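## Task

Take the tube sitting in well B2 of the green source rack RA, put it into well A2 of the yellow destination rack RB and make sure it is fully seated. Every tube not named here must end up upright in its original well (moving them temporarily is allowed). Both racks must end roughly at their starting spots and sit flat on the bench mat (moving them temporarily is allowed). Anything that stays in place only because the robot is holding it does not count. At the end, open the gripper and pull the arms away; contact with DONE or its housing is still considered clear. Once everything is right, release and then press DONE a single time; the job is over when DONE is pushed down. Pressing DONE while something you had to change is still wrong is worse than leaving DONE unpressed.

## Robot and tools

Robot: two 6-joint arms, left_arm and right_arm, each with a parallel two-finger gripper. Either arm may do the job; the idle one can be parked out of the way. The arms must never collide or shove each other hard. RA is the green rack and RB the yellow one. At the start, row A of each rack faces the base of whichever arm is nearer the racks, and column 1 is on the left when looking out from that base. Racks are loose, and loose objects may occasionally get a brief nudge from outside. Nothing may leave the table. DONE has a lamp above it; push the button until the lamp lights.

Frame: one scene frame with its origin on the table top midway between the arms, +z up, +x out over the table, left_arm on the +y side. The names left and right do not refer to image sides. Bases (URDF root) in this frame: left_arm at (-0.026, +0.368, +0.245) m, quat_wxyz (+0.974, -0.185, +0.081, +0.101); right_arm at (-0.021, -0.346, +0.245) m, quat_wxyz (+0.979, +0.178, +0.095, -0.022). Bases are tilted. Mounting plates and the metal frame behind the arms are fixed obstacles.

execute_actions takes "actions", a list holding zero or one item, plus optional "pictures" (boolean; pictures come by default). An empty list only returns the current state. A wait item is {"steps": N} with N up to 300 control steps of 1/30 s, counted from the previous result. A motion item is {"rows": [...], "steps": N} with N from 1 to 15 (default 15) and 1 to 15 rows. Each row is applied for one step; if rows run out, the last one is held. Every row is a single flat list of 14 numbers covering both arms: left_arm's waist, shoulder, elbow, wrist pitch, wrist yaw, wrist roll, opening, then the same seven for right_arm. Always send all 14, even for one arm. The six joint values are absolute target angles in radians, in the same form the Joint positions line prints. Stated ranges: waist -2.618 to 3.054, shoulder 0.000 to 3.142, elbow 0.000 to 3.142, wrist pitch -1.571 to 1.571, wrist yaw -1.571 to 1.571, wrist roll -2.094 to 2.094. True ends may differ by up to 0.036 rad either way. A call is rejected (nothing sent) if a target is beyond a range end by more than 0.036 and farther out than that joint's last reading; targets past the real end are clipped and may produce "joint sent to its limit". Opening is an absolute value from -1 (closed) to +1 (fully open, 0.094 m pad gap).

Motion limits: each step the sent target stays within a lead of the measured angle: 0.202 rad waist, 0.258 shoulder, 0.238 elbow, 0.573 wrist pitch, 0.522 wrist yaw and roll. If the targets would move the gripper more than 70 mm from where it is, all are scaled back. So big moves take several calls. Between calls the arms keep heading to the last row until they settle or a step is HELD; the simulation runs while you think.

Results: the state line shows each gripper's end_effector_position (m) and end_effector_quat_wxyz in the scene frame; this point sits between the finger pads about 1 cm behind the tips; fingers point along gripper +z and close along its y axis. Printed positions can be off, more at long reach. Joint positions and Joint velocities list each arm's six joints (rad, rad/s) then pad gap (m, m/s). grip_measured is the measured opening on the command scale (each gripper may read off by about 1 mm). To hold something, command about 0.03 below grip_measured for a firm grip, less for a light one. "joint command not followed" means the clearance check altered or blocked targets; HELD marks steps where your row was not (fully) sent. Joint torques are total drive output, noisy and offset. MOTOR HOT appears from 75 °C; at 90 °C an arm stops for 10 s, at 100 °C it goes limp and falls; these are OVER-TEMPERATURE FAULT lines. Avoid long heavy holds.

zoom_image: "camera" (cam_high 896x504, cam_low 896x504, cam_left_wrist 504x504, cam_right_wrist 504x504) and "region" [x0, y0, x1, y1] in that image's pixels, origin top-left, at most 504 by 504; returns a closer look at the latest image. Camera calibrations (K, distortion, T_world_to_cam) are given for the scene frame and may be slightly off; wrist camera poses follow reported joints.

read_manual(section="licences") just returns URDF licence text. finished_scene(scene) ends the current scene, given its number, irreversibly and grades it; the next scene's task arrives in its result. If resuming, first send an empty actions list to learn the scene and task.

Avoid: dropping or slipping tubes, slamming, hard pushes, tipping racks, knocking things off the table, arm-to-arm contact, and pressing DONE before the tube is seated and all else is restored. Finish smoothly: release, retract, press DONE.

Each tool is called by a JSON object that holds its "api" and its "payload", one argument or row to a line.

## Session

{"api": "execute_actions", "payload": {
  "actions": []
}}

Scene clock: 0.00 s of 13600.00 s.
left_arm: end_effector_position=(+0.3050, +0.6169, +0.1934) grip_measured=+1.000 end_effector_quat_wxyz=(+0.376, -0.094, +0.921, +0.039) | right_arm: end_effector_position=(+0.3083, -0.3783, +0.3557) grip_measured=+1.000 end_effector_quat_wxyz=(+0.012, +0.398, +0.917, -0.011)
Joint positions: left_arm=[0.522 1.535 0.573 0.4   0.222 0.554 0.094] | right_arm=[ 0.356  1.594  1.434 -1.339  0.434  1.114  0.094]
Joint velocities: left_arm=[ 0.002 -0.017 -0.007 -0.022 -0.022 -0.066  0.   ] | right_arm=[-0.012 -0.002 -0.007 -0.022 -0.037  0.022  0.   ]
Joint torques (N m, as the arm reports them, + toward a larger angle): no reading
Motor temperatures (°C, as the motors report them): left_arm=[28 30 27 29 24 24] | right_arm=[28 31 27 25 26 26]
camera_calibration (this result's frames):
cam_right_wrist: T_world_to_cam=[[-0.617655, -0.786045, 0.0251905, -0.1193], [-0.630445, 0.514029, 0.581647, 0.211129], [-0.47015, 0.343376, -0.813051, 0.676676], [0, 0, 0, 1]] pos_world=[0.377559, -0.434656, 0.430375]

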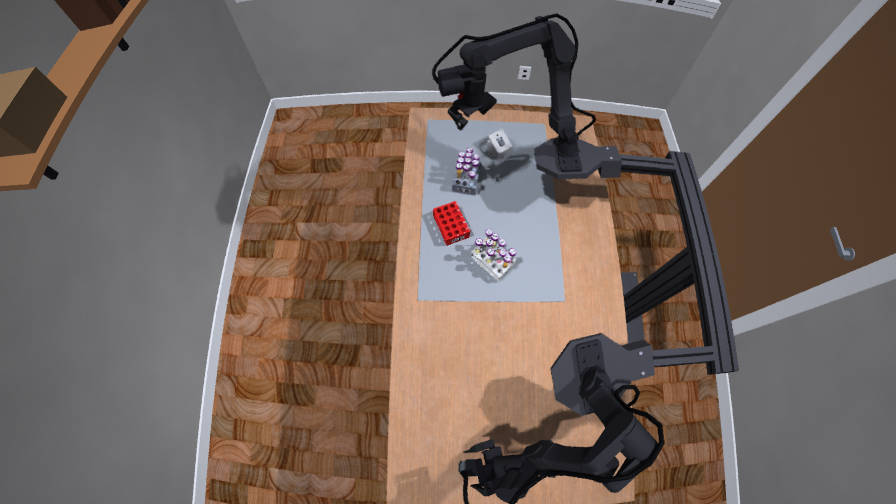

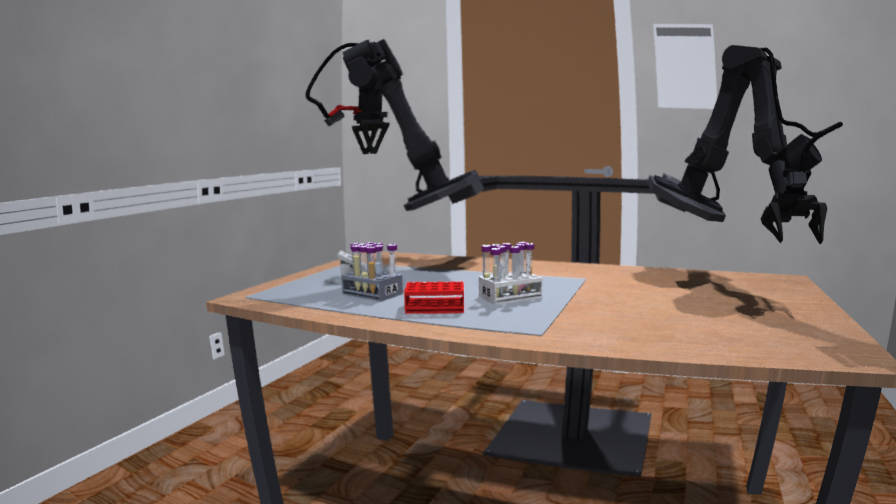

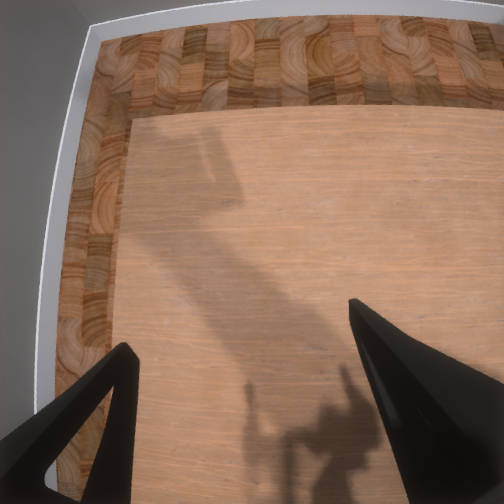

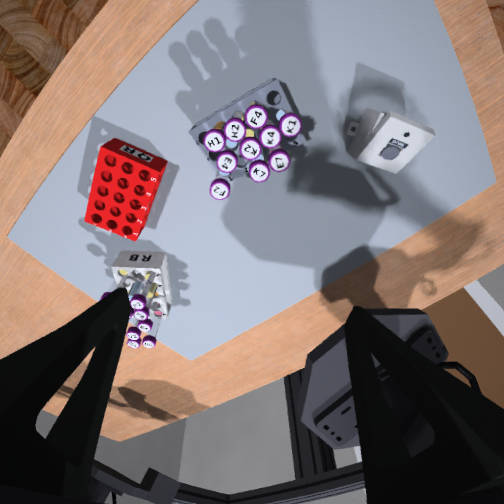

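{"api": "execute_actions", "payload": {
  "actions": []
}}

{"api": "zoom_image", "payload": {
  "camera": "cam_right_wrist",
  "region": [170, 70, 350, 230]
}}

{"api": "zoom_image", "payload": {
  "camera": "cam_high",
  "region": [410, 110, 570, 310]
}}

Scene clock: 14.17 s of 13600.00 s.
left_arm: end_effector_position=(+0.3050, +0.6169, +0.1934) grip_measured=+1.000 end_effector_quat_wxyz=(+0.376, -0.094, +0.921, +0.039) | right_arm: end_effector_position=(+0.3083, -0.3783, +0.3557) grip_measured=+1.000 end_effector_quat_wxyz=(+0.012, +0.398, +0.917, -0.011)
Joint positions: left_arm=[0.522 1.535 0.573 0.4   0.222 0.554 0.094] | right_arm=[ 0.356  1.594  1.434 -1.339  0.434  1.114  0.094]
Joint velocities: left_arm=[-0.002 -0.007 -0.017 -0.022 -0.022 -0.007  0.   ] | right_arm=[-0.002 -0.012 -0.007 -0.081  0.11  -0.066  0.   ]
Joint torques (N m, as the arm reports them, + toward a larger angle): left_arm=[-1.29 -6.6   3.5   1.28  0.3  -0.03] | right_arm=[ 2.95 -7.47  6.29  0.6   0.06 -0.02]
Motor temperatures (°C, as the motors report them): left_arm=[28 31 27 30 24 24] | right_arm=[28 32 28 25 26 26]
Steps of this call (steps 1 to 90: nothing new was sent; then 11.17 s passed at rest). Readings (joint positions):
1: left_arm=[0.522 1.535 0.573 0.400 0.222 0.554] | right_arm=[0.356 1.594 1.434 -1.339 0.434 1.114]
2: left_arm=[0.522 1.535 0.573 0.400 0.222 0.554] | right_arm=[0.356 1.594 1.434 -1.339 0.434 1.114]
4: left_arm=[0.522 1.535 0.573 0.400 0.222 0.554] | right_arm=[0.356 1.594 1.434 -1.339 0.434 1.114]
8: left_arm=[0.522 1.535 0.573 0.400 0.222 0.554] | right_arm=[0.356 1.594 1.434 -1.339 0.434 1.114]
90: the state above
camera_calibration (this result's frames):
cam_right_wrist: T_world_to_cam=[[-0.617655, -0.786045, 0.0251905, -0.1193], [-0.630445, 0.514029, 0.581647, 0.211129], [-0.47015, 0.343376, -0.813051, 0.676676], [0, 0, 0, 1]] pos_world=[0.377559, -0.434656, 0.430375]

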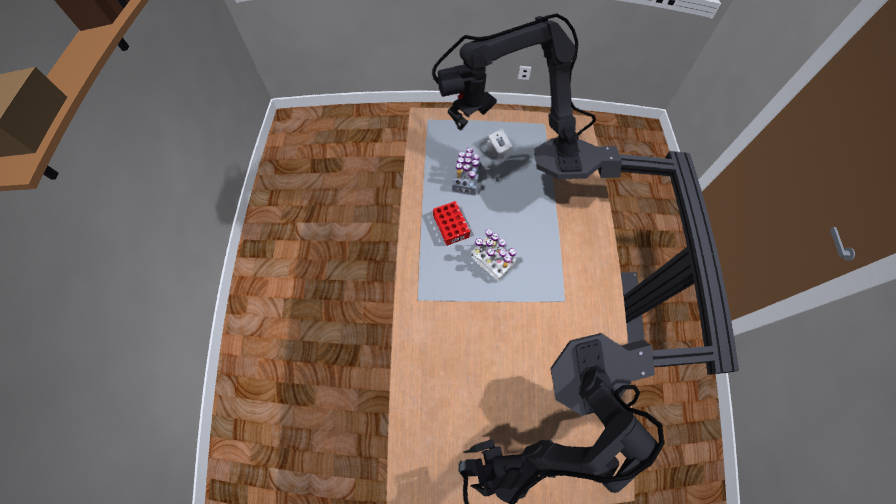

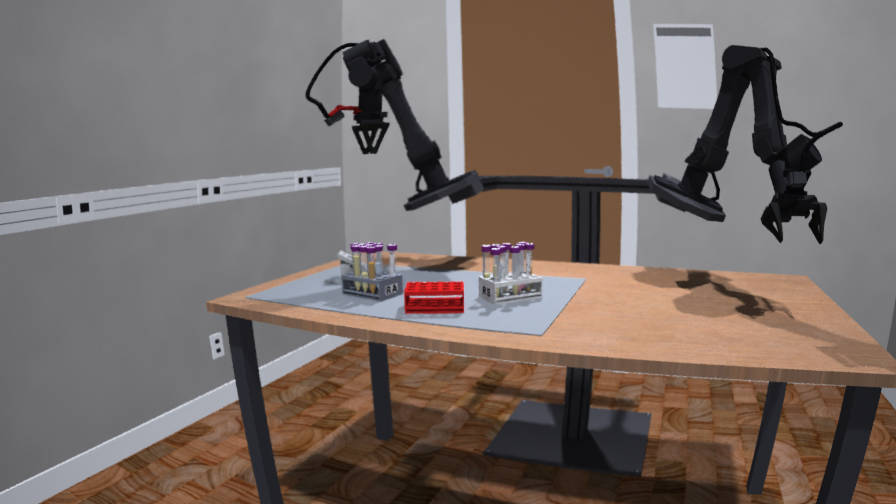

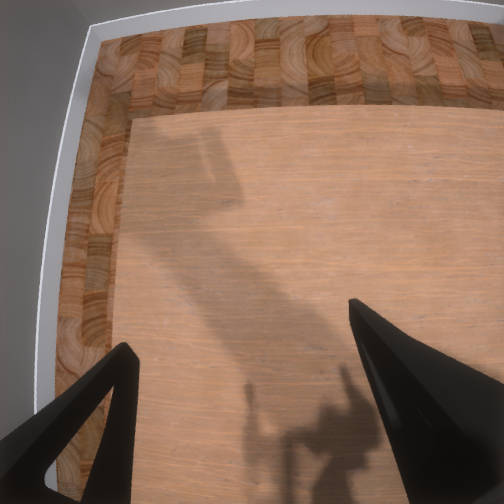

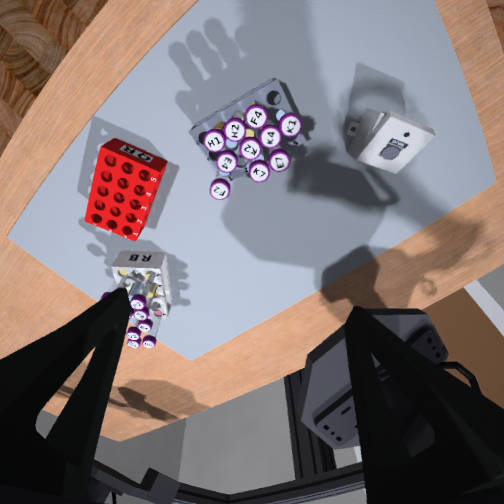

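Region (170, 70, 350, 230) of cam_right_wrist's 504x504 image, scaled by 2.800, with more detail than that image has.

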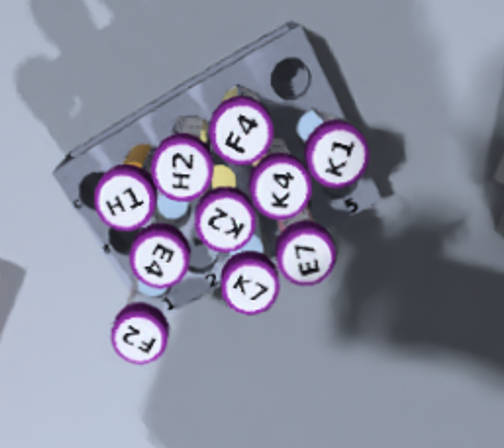

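Region (410, 110, 570, 310) of cam_high's 896x504 image, scaled by 2.520, with more detail than that image has; it fills the left 403 columns of this view, and the rest is white.

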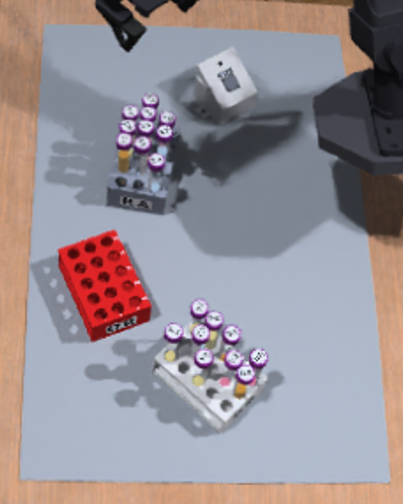

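{"api": "execute_actions", "payload": {
  "actions": [
    {"rows":[[0.522,1.535,0.573,0.4,0.222,0.554,1,0.355,1.595,1.433,-1.335,0.434,1.114,0.95],[0.522,1.535,0.573,0.4,0.222,0.554,1,0.353,1.598,1.428,-1.325,0.433,1.112,0.9],[0.522,1.535,0.573,0.4,0.222,0.554,1,0.350,1.602,1.421,-1.31,0.432,1.110,0.85],[0.522,1.535,0.573,0.4,0.222,0.554,1,0.346,1.607,1.411,-1.29,0.431,1.108,0.8],[0.522,1.535,0.573,0.4,0.222,0.554,1,0.340,1.614,1.400,-1.27,0.429,1.104,0.75],[0.522,1.535,0.573,0.4,0.222,0.554,1,0.334,1.622,1.386,-1.245,0.428,1.101,0.7],[0.522,1.535,0.573,0.4,0.222,0.554,1,0.327,1.632,1.370,-1.215,0.425,1.096,0.65],[0.522,1.535,0.573,0.4,0.222,0.554,1,0.319,1.642,1.353,-1.185,0.423,1.091,0.6],[0.522,1.535,0.573,0.4,0.222,0.554,1,0.310,1.653,1.334,-1.15,0.421,1.086,0.55],[0.522,1.535,0.573,0.4,0.222,0.554,1,0.301,1.664,1.314,-1.115,0.418,1.081,0.5],[0.522,1.535,0.573,0.4,0.222,0.554,1,0.291,1.677,1.293,-1.08,0.415,1.075,0.45],[0.522,1.535,0.573,0.4,0.222,0.554,1,0.281,1.690,1.271,-1.04,0.412,1.069,0.4],[0.522,1.535,0.573,0.4,0.222,0.554,1,0.271,1.703,1.249,-1.0,0.409,1.062,0.35],[0.522,1.535,0.573,0.4,0.222,0.554,1,0.261,1.716,1.226,-0.96,0.406,1.056,0.3],[0.522,1.535,0.573,0.4,0.222,0.554,1,0.250,1.730,1.203,-0.92,0.403,1.050,0.25]]}
  ],
  "pictures": false
}}

{"api": "execute_actions", "payload": {
  "actions": [
    {"rows":[[0.522,1.535,0.573,0.4,0.222,0.554,1,0.239,1.744,1.180,-0.88,0.400,1.043,0.2],[0.522,1.535,0.573,0.4,0.222,0.554,1,0.229,1.757,1.157,-0.84,0.397,1.037,0.15],[0.522,1.535,0.573,0.4,0.222,0.554,1,0.219,1.770,1.135,-0.80,0.394,1.030,0.1],[0.522,1.535,0.573,0.4,0.222,0.554,1,0.209,1.783,1.113,-0.765,0.391,1.024,0.05],[0.522,1.535,0.573,0.4,0.222,0.554,1,0.199,1.796,1.092,-0.73,0.388,1.018,0.0],[0.522,1.535,0.573,0.4,0.222,0.554,1,0.190,1.807,1.072,-0.695,0.385,1.013,-0.05],[0.522,1.535,0.573,0.4,0.222,0.554,1,0.181,1.818,1.053,-0.665,0.383,1.008,-0.1],[0.522,1.535,0.573,0.4,0.222,0.554,1,0.173,1.828,1.036,-0.635,0.381,1.003,-0.15],[0.522,1.535,0.573,0.4,0.222,0.554,1,0.166,1.838,1.020,-0.61,0.378,0.998,-0.2],[0.522,1.535,0.573,0.4,0.222,0.554,1,0.160,1.846,1.006,-0.59,0.377,0.995,-0.25],[0.522,1.535,0.573,0.4,0.222,0.554,1,0.154,1.853,0.995,-0.57,0.375,0.991,-0.3],[0.522,1.535,0.573,0.4,0.222,0.554,1,0.150,1.858,0.985,-0.555,0.374,0.989,-0.35],[0.522,1.535,0.573,0.4,0.222,0.554,1,0.147,1.862,0.978,-0.545,0.373,0.987,-0.4],[0.522,1.535,0.573,0.4,0.222,0.554,1,0.145,1.865,0.973,-0.539,0.372,0.985,-0.42],[0.522,1.535,0.573,0.4,0.222,0.554,1,0.144,1.866,0.972,-0.537,0.372,0.985,-0.42]]}
  ],
  "pictures": false
}}

{"api": "execute_actions", "payload": {
  "actions": [
    {"steps":15}
  ]
}}

Scene clock: 57.17 s of 13600.00 s.
left_arm: end_effector_position=(+0.3050, +0.6169, +0.1934) grip_measured=+1.000 end_effector_quat_wxyz=(+0.376, -0.094, +0.921, +0.039) | right_arm: end_effector_position=(+0.3120, -0.3692, +0.2773) grip_measured=+0.274 end_effector_quat_wxyz=(-0.011, +0.414, +0.910, -0.023)
Joint positions: left_arm=[0.522 1.535 0.573 0.4   0.222 0.554 0.094] | right_arm=[ 0.272  1.696  1.253 -1.073  0.418  1.078  0.06 ]
Joint velocities: left_arm=[-0.012  0.012  0.002  0.051  0.007  0.081  0.   ] | right_arm=[-0.315  0.447 -0.706  0.96  -0.125 -0.168 -0.045]
Joint torques (N m, as the arm reports them, + toward a larger angle): left_arm=[-1.06 -6.42  3.41  1.35  0.26 -0.02] | right_arm=[ 2.41 -7.08  4.7   0.49 -0.03 -0.08]
Motor temperatures (°C, as the motors report them): left_arm=[28 32 27 31 24 24] | right_arm=[28 33 29 25 26 26]
Steps of this call (steps 1 to 90: nothing new was sent; then 39.50 s passed at rest; steps 91 to 105: all 15 steps of this action). Readings (joint positions):
91: left_arm=[0.522 1.535 0.573 0.400 0.222 0.554] | right_arm=[0.356 1.594 1.434 -1.339 0.434 1.114]
92: left_arm=[0.522 1.535 0.573 0.400 0.222 0.554] | right_arm=[0.356 1.594 1.434 -1.339 0.434 1.114]
94: left_arm=[0.522 1.535 0.573 0.400 0.222 0.554] | right_arm=[0.356 1.594 1.432 -1.331 0.434 1.114]
98: left_arm=[0.522 1.535 0.573 0.400 0.222 0.554] | right_arm=[0.338 1.603 1.396 -1.276 0.432 1.108]
105: the state above

Scene clock: 57.67 s of 13600.00 s.
left_arm: end_effector_position=(+0.3050, +0.6169, +0.1934) grip_measured=+1.000 end_effector_quat_wxyz=(+0.376, -0.094, +0.921, +0.039) | right_arm: end_effector_position=(+0.2934, -0.3616, +0.1657) grip_measured=-0.415 end_effector_quat_wxyz=(-0.028, +0.436, +0.900, -0.018)
Joint positions: left_arm=[0.522 1.535 0.573 0.4   0.222 0.554 0.094] | right_arm=[ 0.148  1.857  0.987 -0.619  0.38   1.002  0.027]
Joint velocities: left_arm=[-0.022  0.002  0.002 -0.022  0.037  0.037  0.   ] | right_arm=[-0.081  0.076 -0.154  0.374 -0.022 -0.139 -0.005]
Joint torques (N m, as the arm reports them, + toward a larger angle): left_arm=[-1.05 -6.43  3.38  1.35  0.24 -0.01] | right_arm=[ 2.86 -8.12  3.86  0.69 -0.05 -0.05]
Motor temperatures (°C, as the motors report them): left_arm=[28 32 27 31 24 24] | right_arm=[28 33 29 25 26 26]
Steps of this call (steps 1 to 15: all 15 steps of this action). Readings (joint positions):
1: left_arm=[0.522 1.535 0.573 0.400 0.222 0.554] | right_arm=[0.261 1.711 1.229 -1.037 0.415 1.072]
2: left_arm=[0.522 1.535 0.573 0.400 0.222 0.554] | right_arm=[0.251 1.726 1.205 -1.001 0.412 1.067]
4: left_arm=[0.522 1.535 0.573 0.400 0.222 0.554] | right_arm=[0.229 1.755 1.159 -0.927 0.406 1.054]
8: left_arm=[0.522 1.535 0.573 0.400 0.222 0.554] | right_arm=[0.190 1.804 1.076 -0.787 0.395 1.032]
15: the state above

Scene clock: 58.17 s of 13600.00 s.
left_arm: end_effector_position=(+0.3050, +0.6169, +0.1934) grip_measured=+1.000 end_effector_quat_wxyz=(+0.376, -0.094, +0.921, +0.039) | right_arm: end_effector_position=(+0.3060, -0.3597, +0.1631) grip_measured=-0.418 end_effector_quat_wxyz=(-0.006, +0.442, +0.897, -0.003)
Joint positions: left_arm=[0.522 1.535 0.573 0.4   0.222 0.554 0.094] | right_arm=[ 0.146  1.86   0.981 -0.552  0.376  0.991  0.027]
Joint velocities: left_arm=[-0.007 -0.002  0.012 -0.022  0.022 -0.007  0.   ] | right_arm=[-0.012 -0.032  0.002  0.037 -0.081  0.051 -0.001]
Joint torques (N m, as the arm reports them, + toward a larger angle): left_arm=[-1.05 -6.4   3.38  1.35  0.25 -0.01] | right_arm=[ 2.69 -7.97  3.61  0.71 -0.07 -0.07]
Motor temperatures (°C, as the motors report them): left_arm=[28 32 27 31 24 24] | right_arm=[28 33 29 25 26 26]
Steps of this call (steps 1 to 15: the robot went on to your last target). Readings (joint positions):
1: left_arm=[0.522 1.535 0.573 0.400 0.222 0.554] | right_arm=[0.146 1.859 0.983 -0.607 0.380 1.000]
2: left_arm=[0.522 1.535 0.573 0.400 0.222 0.554] | right_arm=[0.146 1.860 0.982 -0.597 0.378 0.998]
4: left_arm=[0.522 1.535 0.573 0.400 0.222 0.554] | right_arm=[0.146 1.860 0.981 -0.581 0.377 0.995]
8: left_arm=[0.522 1.535 0.573 0.400 0.222 0.554] | right_arm=[0.146 1.860 0.981 -0.561 0.377 0.993]
15: the state above
camera_calibration (this result's frames):
cam_right_wrist: T_world_to_cam=[[-0.690185, -0.723406, 0.0181393, -0.055386], [-0.563793, 0.553278, 0.613206, 0.300715], [-0.453632, 0.412998, -0.789715, 0.528788], [0, 0, 0, 1]] pos_world=[0.37119, -0.424834, 0.234196]

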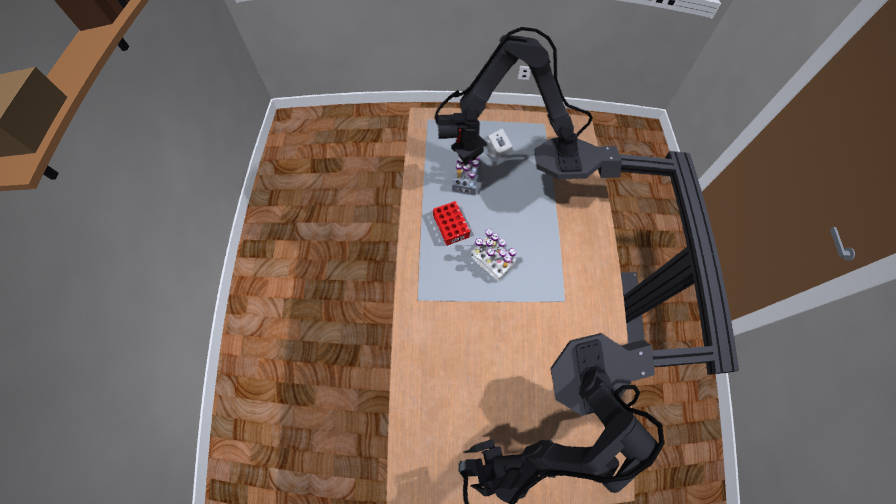

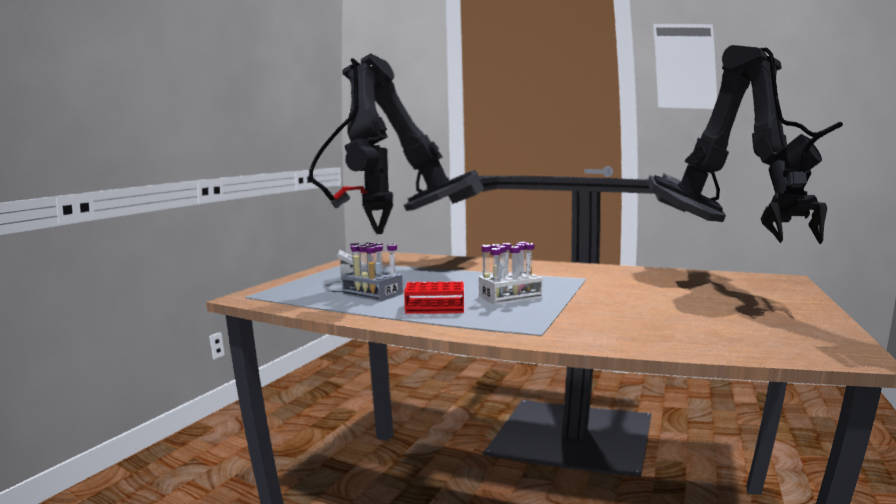

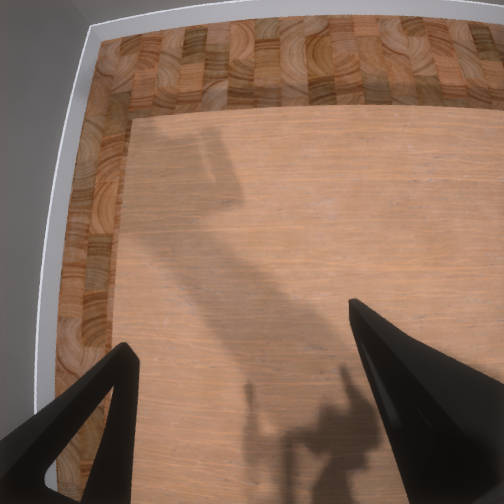

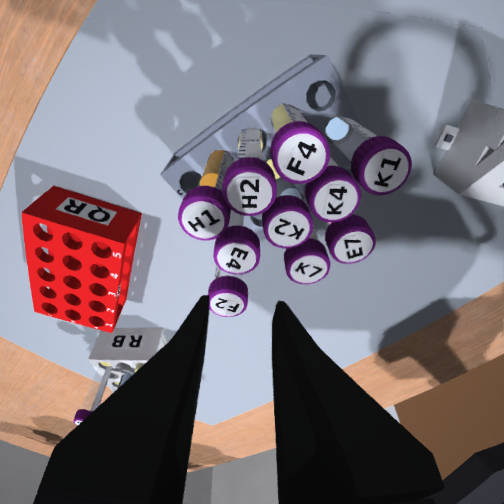

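{"api": "execute_actions", "payload": {
  "actions": [
    {"rows":[[0.522,1.535,0.573,0.4,0.222,0.554,1,0.143,1.868,0.972,-0.52,0.372,0.982,-0.42],[0.522,1.535,0.573,0.4,0.222,0.554,1,0.141,1.873,0.971,-0.505,0.372,0.979,-0.42],[0.522,1.535,0.573,0.4,0.222,0.554,1,0.138,1.880,0.970,-0.49,0.371,0.975,-0.42],[0.522,1.535,0.573,0.4,0.222,0.554,1,0.135,1.888,0.969,-0.477,0.371,0.971,-0.42],[0.522,1.535,0.573,0.4,0.222,0.554,1,0.131,1.897,0.968,-0.465,0.370,0.967,-0.42],[0.522,1.535,0.573,0.4,0.222,0.554,1,0.127,1.906,0.966,-0.455,0.370,0.963,-0.42],[0.522,1.535,0.573,0.4,0.222,0.554,1,0.123,1.915,0.965,-0.447,0.370,0.960,-0.42],[0.522,1.535,0.573,0.4,0.222,0.554,1,0.120,1.923,0.964,-0.442,0.370,0.957,-0.42],[0.522,1.535,0.573,0.4,0.222,0.554,1,0.117,1.929,0.963,-0.438,0.370,0.955,-0.42],[0.522,1.535,0.573,0.4,0.222,0.554,1,0.115,1.935,0.962,-0.438,0.370,0.955,-0.42]]}
  ],
  "pictures": false
}}

{"api": "execute_actions", "payload": {
  "actions": [
    {"steps":10}
  ]
}}

{"api": "zoom_image", "payload": {
  "camera": "cam_right_wrist",
  "region": [150, 200, 350, 380]
}}

Scene clock: 70.37 s of 13600.00 s.
left_arm: end_effector_position=(+0.3050, +0.6169, +0.1934) grip_measured=+1.000 end_effector_quat_wxyz=(+0.376, -0.094, +0.921, +0.039) | right_arm: end_effector_position=(+0.3102, -0.3607, +0.1403) grip_measured=-0.418 end_effector_quat_wxyz=(-0.003, +0.445, +0.896, -0.002)
Joint positions: left_arm=[0.522 1.535 0.573 0.4   0.222 0.554 0.094] | right_arm=[ 0.116  1.928  0.974 -0.46   0.374  0.964  0.027]
Joint velocities: left_arm=[ 0.007  0.002 -0.017 -0.022  0.022 -0.066  0.   ] | right_arm=[-0.007 -0.007  0.002 -0.051  0.022 -0.066  0.   ]
Joint torques (N m, as the arm reports them, + toward a larger angle): left_arm=[-1.08 -6.44  3.41  1.34  0.23  0.  ] | right_arm=[ 2.9  -8.17  3.18  0.82 -0.06 -0.08]
Motor temperatures (°C, as the motors report them): left_arm=[28 32 27 32 24 24] | right_arm=[28 33 28 25 26 26]
Steps of this call (steps 1 to 15: the robot went on to your last target; steps 16 to 90: nothing new was sent; then 8.70 s passed at rest; steps 91 to 105: all 15 steps of this action). Readings (joint positions):
91: left_arm=[0.522 1.535 0.573 0.400 0.222 0.554] | right_arm=[0.146 1.860 0.981 -0.549 0.376 0.990]
92: left_arm=[0.522 1.535 0.573 0.400 0.222 0.554] | right_arm=[0.146 1.860 0.981 -0.544 0.376 0.990]
94: left_arm=[0.522 1.535 0.573 0.400 0.222 0.554] | right_arm=[0.145 1.862 0.981 -0.529 0.375 0.986]
98: left_arm=[0.522 1.535 0.573 0.400 0.222 0.554] | right_arm=[0.132 1.892 0.981 -0.487 0.374 0.975]
105: the state above

Scene clock: 70.70 s of 13600.00 s.
left_arm: end_effector_position=(+0.3050, +0.6169, +0.1934) grip_measured=+1.000 end_effector_quat_wxyz=(+0.376, -0.094, +0.921, +0.039) | right_arm: end_effector_position=(+0.3122, -0.3606, +0.1403) grip_measured=-0.418 end_effector_quat_wxyz=(+0.000, +0.445, +0.896, -0.000)
Joint positions: left_arm=[0.522 1.535 0.573 0.4   0.222 0.554 0.094] | right_arm=[ 0.116  1.928  0.974 -0.452  0.374  0.961  0.027]
Joint velocities: left_arm=[-0.027 -0.007 -0.007  0.022  0.022 -0.022  0.   ] | right_arm=[ 0.012 -0.007 -0.002 -0.066  0.022 -0.007 -0.   ]
Joint torques (N m, as the arm reports them, + toward a larger angle): left_arm=[-1.07 -6.43  3.4   1.35  0.23 -0.01] | right_arm=[ 2.82 -8.19  3.13  0.73 -0.07 -0.06]
Motor temperatures (°C, as the motors report them): left_arm=[28 32 27 32 24 24] | right_arm=[28 33 28 25 26 26]
Steps of this call (steps 1 to 10: the robot went on to your last target). Readings (joint positions):
1: left_arm=[0.522 1.535 0.573 0.400 0.222 0.554] | right_arm=[0.116 1.928 0.974 -0.459 0.374 0.963]
2: left_arm=[0.522 1.535 0.573 0.400 0.222 0.554] | right_arm=[0.116 1.928 0.974 -0.458 0.374 0.963]
4: left_arm=[0.522 1.535 0.573 0.400 0.222 0.554] | right_arm=[0.116 1.928 0.974 -0.455 0.374 0.962]
8: left_arm=[0.522 1.535 0.573 0.400 0.222 0.554] | right_arm=[0.116 1.928 0.974 -0.452 0.374 0.961]
10: the state above
camera_calibration (this result's frames):
cam_right_wrist: T_world_to_cam=[[-0.69524, -0.718715, 0.00948858, -0.0468061], [-0.56832, 0.557744, 0.604925, 0.322817], [-0.440061, 0.415176, -0.796226, 0.511404], [0, 0, 0, 1]] pos_world=[0.37597, -0.426012, 0.212357]

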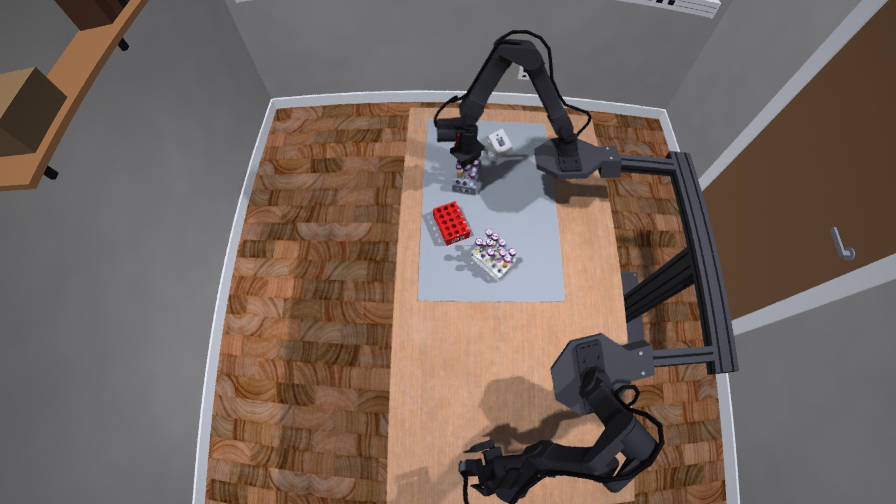

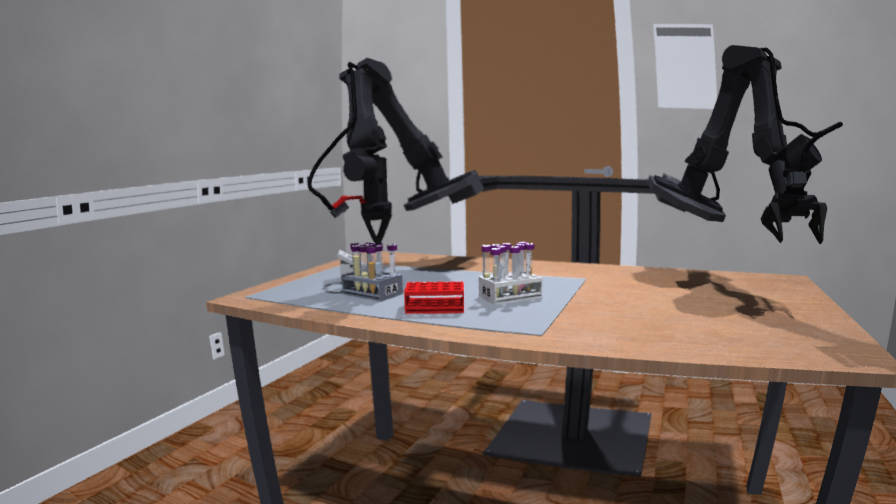

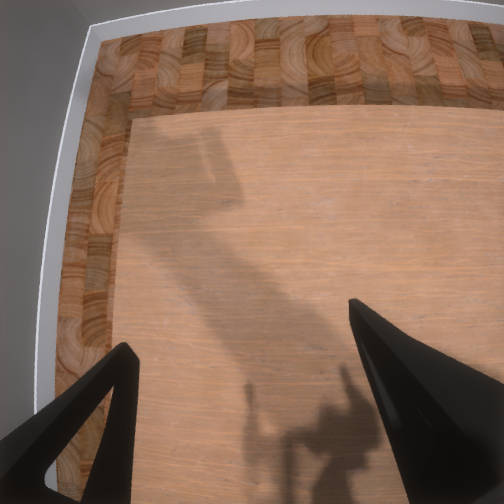

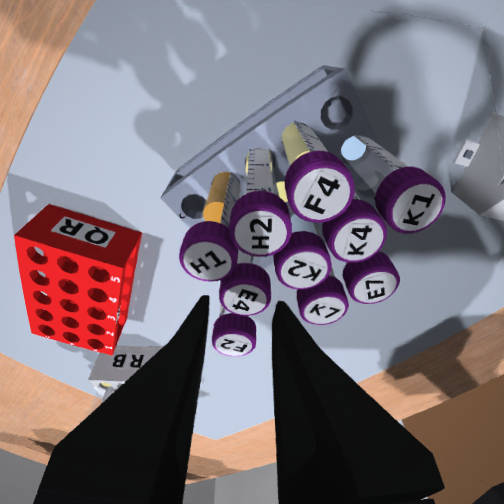

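Region (150, 200, 350, 380) of cam_right_wrist's 504x504 image, scaled by 2.520, with more detail than that image has; it fills the top 454 rows of this view, and the rest is white.

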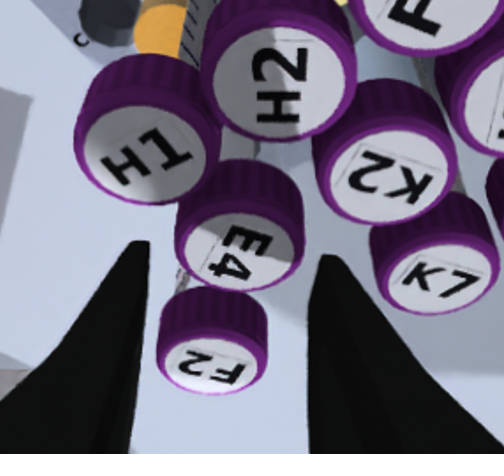

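{"api": "execute_actions", "payload": {
  "actions": [
    {"rows":[[0.522,1.535,0.573,0.4,0.222,0.554,1,0.115,1.935,0.958,-0.436,0.369,0.952,-0.42],[0.522,1.535,0.573,0.4,0.222,0.554,1,0.114,1.936,0.954,-0.432,0.368,0.950,-0.42],[0.522,1.535,0.573,0.4,0.222,0.554,1,0.113,1.938,0.951,-0.426,0.367,0.948,-0.42],[0.522,1.535,0.573,0.4,0.222,0.554,1,0.112,1.941,0.948,-0.419,0.366,0.946,-0.42],[0.522,1.535,0.573,0.4,0.222,0.554,1,0.111,1.944,0.946,-0.412,0.366,0.944,-0.42],[0.522,1.535,0.573,0.4,0.222,0.554,1,0.109,1.948,0.946,-0.405,0.366,0.942,-0.42],[0.522,1.535,0.573,0.4,0.222,0.554,1,0.108,1.952,0.946,-0.398,0.366,0.940,-0.42],[0.522,1.535,0.573,0.4,0.222,0.554,1,0.106,1.956,0.946,-0.392,0.366,0.938,-0.42],[0.522,1.535,0.573,0.4,0.222,0.554,1,0.105,1.960,0.946,-0.386,0.366,0.936,-0.42],[0.522,1.535,0.573,0.4,0.222,0.554,1,0.103,1.964,0.946,-0.381,0.366,0.935,-0.42],[0.522,1.535,0.573,0.4,0.222,0.554,1,0.102,1.967,0.946,-0.378,0.366,0.935,-0.42],[0.522,1.535,0.573,0.4,0.222,0.554,1,0.101,1.970,0.946,-0.377,0.366,0.935,-0.42],[0.522,1.535,0.573,0.4,0.222,0.554,1,0.100,1.972,0.946,-0.377,0.366,0.935,-0.42],[0.522,1.535,0.573,0.4,0.222,0.554,1,0.099,1.974,0.946,-0.377,0.366,0.935,-0.42]]}
  ],
  "pictures": false
}}

{"api": "execute_actions", "payload": {
  "actions": [
    {"steps":10}
  ]
}}

{"api": "zoom_image", "payload": {
  "camera": "cam_right_wrist",
  "region": [150, 200, 350, 380]
}}

Scene clock: 84.37 s of 13600.00 s.
left_arm: end_effector_position=(+0.3050, +0.6169, +0.1934) grip_measured=+1.000 end_effector_quat_wxyz=(+0.376, -0.094, +0.921, +0.039) | right_arm: end_effector_position=(+0.3108, -0.3598, +0.1276) grip_measured=-0.418 end_effector_quat_wxyz=(+0.000, +0.443, +0.897, +0.000)
Joint positions: left_arm=[0.522 1.535 0.573 0.4   0.222 0.554 0.094] | right_arm=[ 0.103  1.961  0.961 -0.399  0.37   0.943  0.027]
Joint velocities: left_arm=[-0.002 -0.007 -0.007  0.037 -0.037  0.037  0.   ] | right_arm=[-0.022  0.061  0.007  0.11   0.007 -0.007  0.   ]
Joint torques (N m, as the arm reports them, + toward a larger angle): left_arm=[-1.09 -6.46  3.39  1.35  0.25 -0.01] | right_arm=[ 2.82 -8.17  2.64  0.76 -0.09 -0.06]
Motor temperatures (°C, as the motors report them): left_arm=[28 32 27 32 24 24] | right_arm=[28 33 28 25 26 26]
Steps of this call (steps 1 to 15: the robot went on to your last target; steps 16 to 90: nothing new was sent; then 10.17 s passed at rest; steps 91 to 105: all 15 steps of this action). Readings (joint positions):
91: left_arm=[0.522 1.535 0.573 0.400 0.222 0.554] | right_arm=[0.116 1.928 0.974 -0.451 0.374 0.961]
92: left_arm=[0.522 1.535 0.573 0.400 0.222 0.554] | right_arm=[0.116 1.928 0.974 -0.450 0.373 0.960]
94: left_arm=[0.522 1.535 0.573 0.400 0.222 0.554] | right_arm=[0.116 1.928 0.970 -0.443 0.373 0.958]
98: left_arm=[0.522 1.535 0.573 0.400 0.222 0.554] | right_arm=[0.116 1.932 0.961 -0.428 0.371 0.951]
105: the state above

Scene clock: 84.70 s of 13600.00 s.
left_arm: end_effector_position=(+0.3050, +0.6169, +0.1934) grip_measured=+1.000 end_effector_quat_wxyz=(+0.376, -0.094, +0.921, +0.039) | right_arm: end_effector_position=(+0.3122, -0.3599, +0.1271) grip_measured=-0.418 end_effector_quat_wxyz=(+0.002, +0.443, +0.896, +0.002)
Joint positions: left_arm=[0.522 1.535 0.573 0.4   0.222 0.554 0.094] | right_arm=[ 0.102  1.963  0.961 -0.392  0.37   0.941  0.027]
Joint velocities: left_arm=[-0.017  0.002  0.007 -0.022 -0.051  0.037  0.   ] | right_arm=[-0.002 -0.017  0.002 -0.022 -0.051 -0.022 -0.001]
Joint torques (N m, as the arm reports them, + toward a larger angle): left_arm=[-1.07 -6.42  3.37  1.34  0.24 -0.02] | right_arm=[ 2.66 -7.96  2.67  0.76 -0.09 -0.08]
Motor temperatures (°C, as the motors report them): left_arm=[28 32 27 32 24 24] | right_arm=[28 33 28 25 26 26]
Steps of this call (steps 1 to 10: the robot went on to your last target). Readings (joint positions):
1: left_arm=[0.522 1.535 0.573 0.400 0.222 0.554] | right_arm=[0.103 1.963 0.961 -0.398 0.370 0.943]
2: left_arm=[0.522 1.535 0.573 0.400 0.222 0.554] | right_arm=[0.102 1.963 0.961 -0.397 0.370 0.942]
4: left_arm=[0.522 1.535 0.573 0.400 0.222 0.554] | right_arm=[0.102 1.963 0.961 -0.395 0.370 0.942]
8: left_arm=[0.522 1.535 0.573 0.400 0.222 0.554] | right_arm=[0.102 1.963 0.961 -0.392 0.370 0.942]
10: the state above
camera_calibration (this result's frames):
cam_right_wrist: T_world_to_cam=[[-0.69294, -0.720979, 0.00474799, -0.0471311], [-0.573273, 0.554948, 0.602819, 0.331285], [-0.437255, 0.414996, -0.797864, 0.499918], [0, 0, 0, 1]] pos_world=[0.37585, -0.425291, 0.199385]

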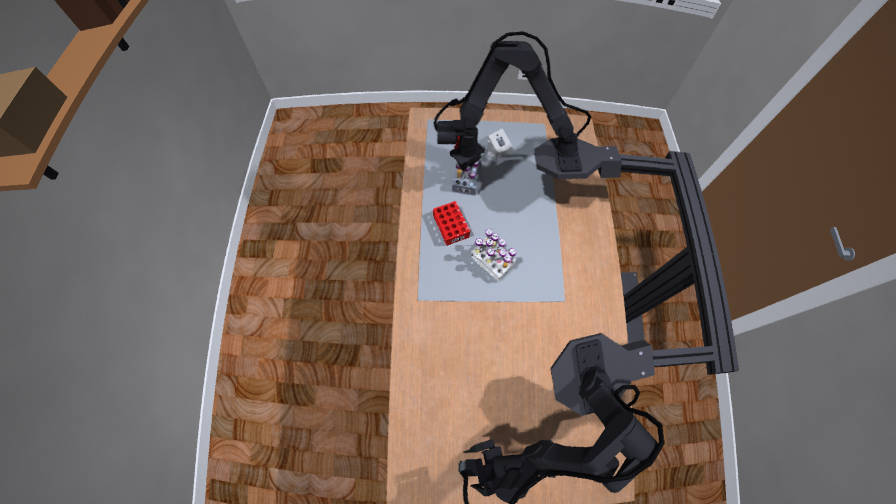

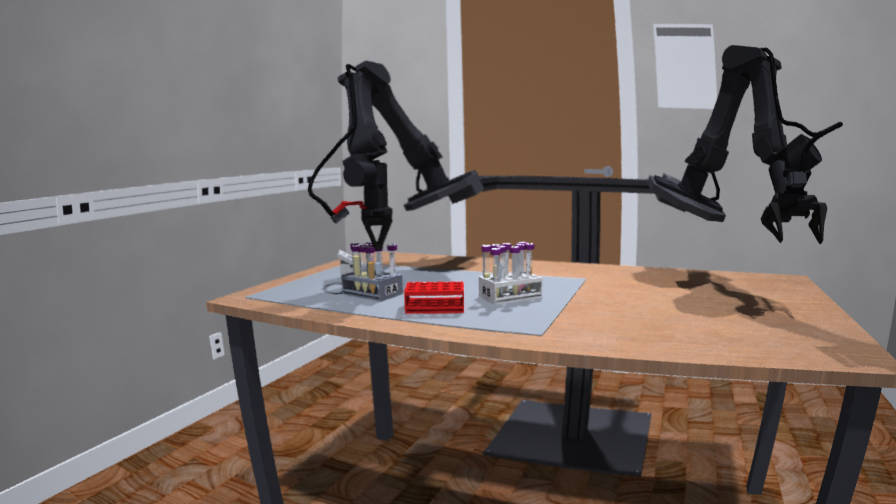

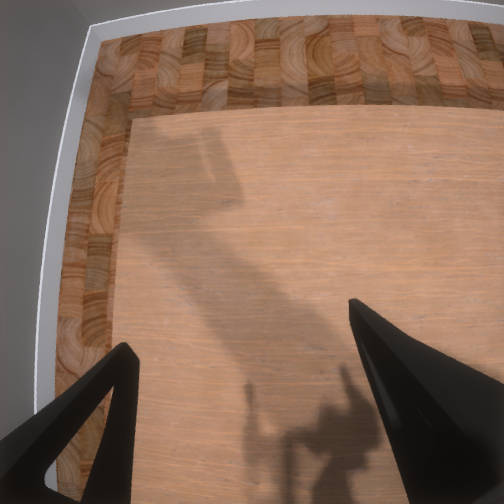

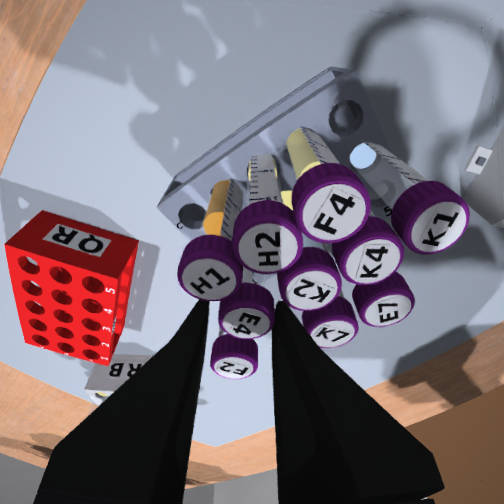

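Region (150, 200, 350, 380) of cam_right_wrist's 504x504 image, scaled by 2.520, with more detail than that image has; it fills the top 454 rows of this view, and the rest is white.

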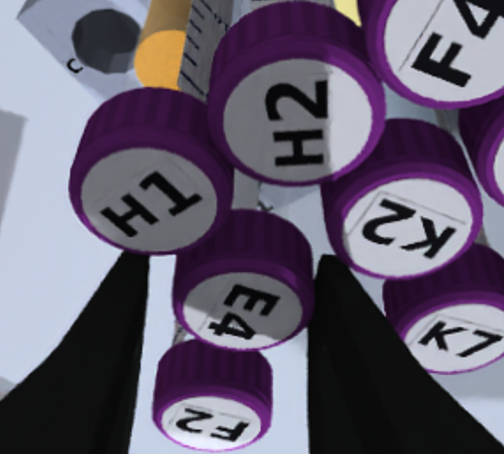

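{"api": "execute_actions", "payload": {
  "actions": [
    {"rows":[[0.522,1.535,0.573,0.4,0.222,0.554,1,0.099,1.974,0.946,-0.395,0.366,0.935,-0.43],[0.522,1.535,0.573,0.4,0.222,0.554,1,0.099,1.974,0.946,-0.405,0.366,0.935,-0.44],[0.522,1.535,0.573,0.4,0.222,0.554,1,0.099,1.974,0.946,-0.412,0.366,0.935,-0.45],[0.522,1.535,0.573,0.4,0.222,0.554,1,0.099,1.974,0.946,-0.416,0.366,0.935,-0.46]]}
  ]
}}

{"api": "zoom_image", "payload": {
  "camera": "cam_right_wrist",
  "region": [150, 200, 350, 380]
}}

Scene clock: 90.50 s of 13600.00 s.
left_arm: end_effector_position=(+0.3050, +0.6169, +0.1934) grip_measured=+1.000 end_effector_quat_wxyz=(+0.376, -0.094, +0.921, +0.039) | right_arm: end_effector_position=(+0.3100, -0.3599, +0.1271) grip_measured=-0.458 end_effector_quat_wxyz=(-0.002, +0.442, +0.897, -0.000)
Joint positions: left_arm=[0.522 1.535 0.573 0.4   0.222 0.554 0.094] | right_arm=[ 0.102  1.963  0.961 -0.401  0.369  0.941  0.025]
Joint velocities: left_arm=[0.007 0.002 0.002 0.037 0.037 0.007 0.   ] | right_arm=[-0.017 -0.007  0.002 -0.007  0.037 -0.066  0.   ]
Joint torques (N m, as the arm reports them, + toward a larger angle): left_arm=[-1.07 -6.41  3.38  1.34  0.23 -0.03] | right_arm=[ 2.7  -7.92  2.59  0.42 -0.07 -0.08]
Motor temperatures (°C, as the motors report them): left_arm=[28 32 27 32 24 24] | right_arm=[28 33 28 25 26 26]
Steps of this call (steps 1 to 15: the robot went on to your last target; steps 16 to 90: nothing new was sent; then 2.30 s passed at rest; steps 91 to 105: all 15 steps of this action). Readings (joint positions):
91: left_arm=[0.522 1.535 0.573 0.400 0.222 0.554] | right_arm=[0.102 1.963 0.961 -0.391 0.369 0.941]
92: left_arm=[0.522 1.535 0.573 0.400 0.222 0.554] | right_arm=[0.102 1.963 0.961 -0.391 0.369 0.941]
94: left_arm=[0.522 1.535 0.573 0.400 0.222 0.554] | right_arm=[0.102 1.963 0.961 -0.393 0.369 0.941]
98: left_arm=[0.522 1.535 0.573 0.400 0.222 0.554] | right_arm=[0.102 1.963 0.961 -0.399 0.369 0.941]
105: the state above
camera_calibration (this result's frames):
cam_right_wrist: T_world_to_cam=[[-0.690377, -0.723369, 0.0107866, -0.0511089], [-0.5698, 0.552878, 0.607991, 0.327506], [-0.445766, 0.413597, -0.79387, 0.500552], [0, 0, 0, 1]] pos_world=[0.374458, -0.425069, 0.198804]

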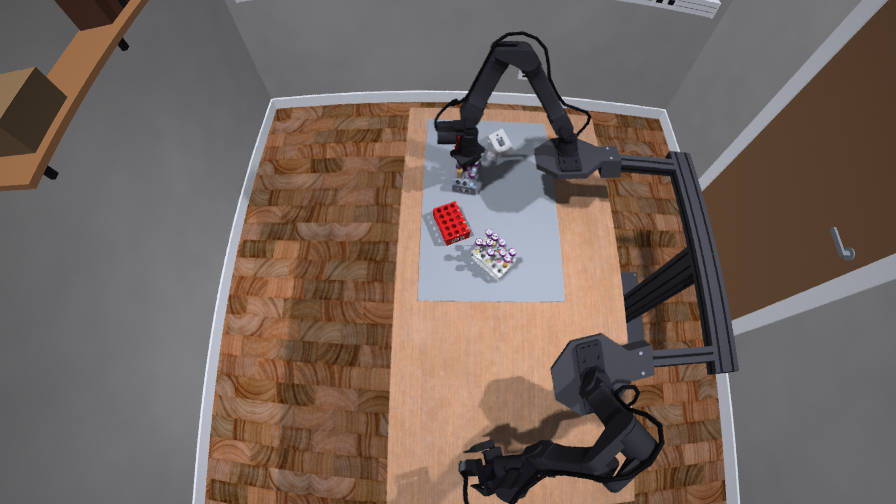

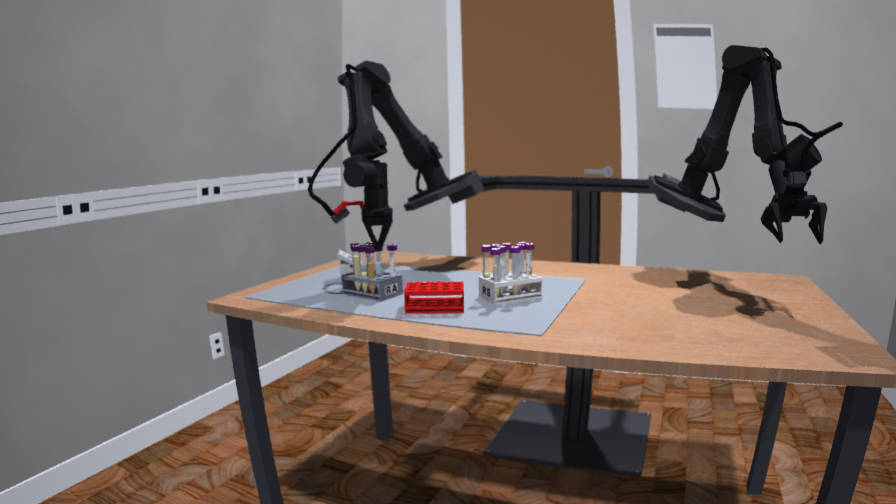

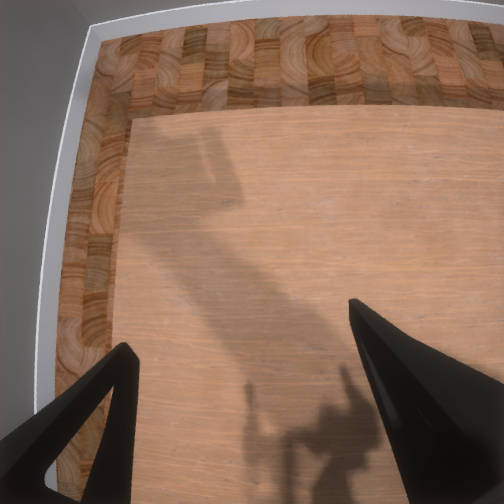

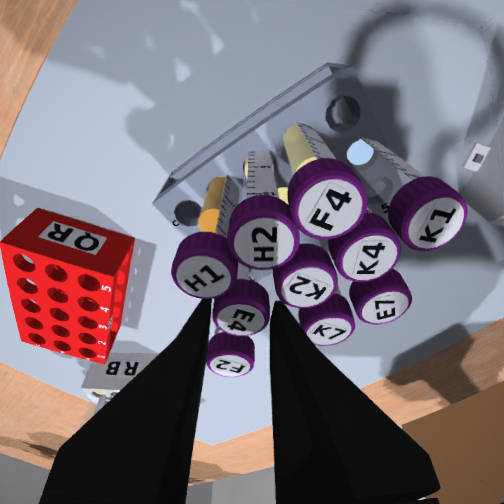

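Region (150, 200, 350, 380) of cam_right_wrist's 504x504 image, scaled by 2.520, with more detail than that image has; it fills the top 454 rows of this view, and the rest is white.

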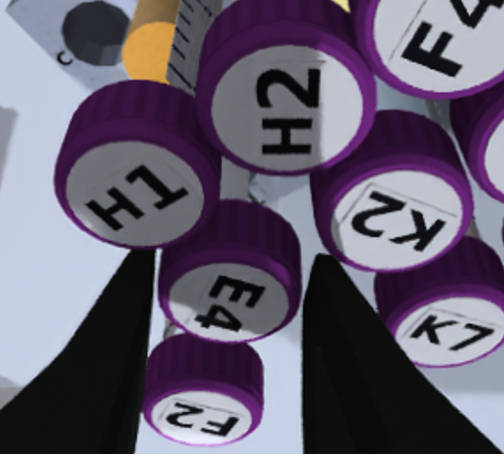

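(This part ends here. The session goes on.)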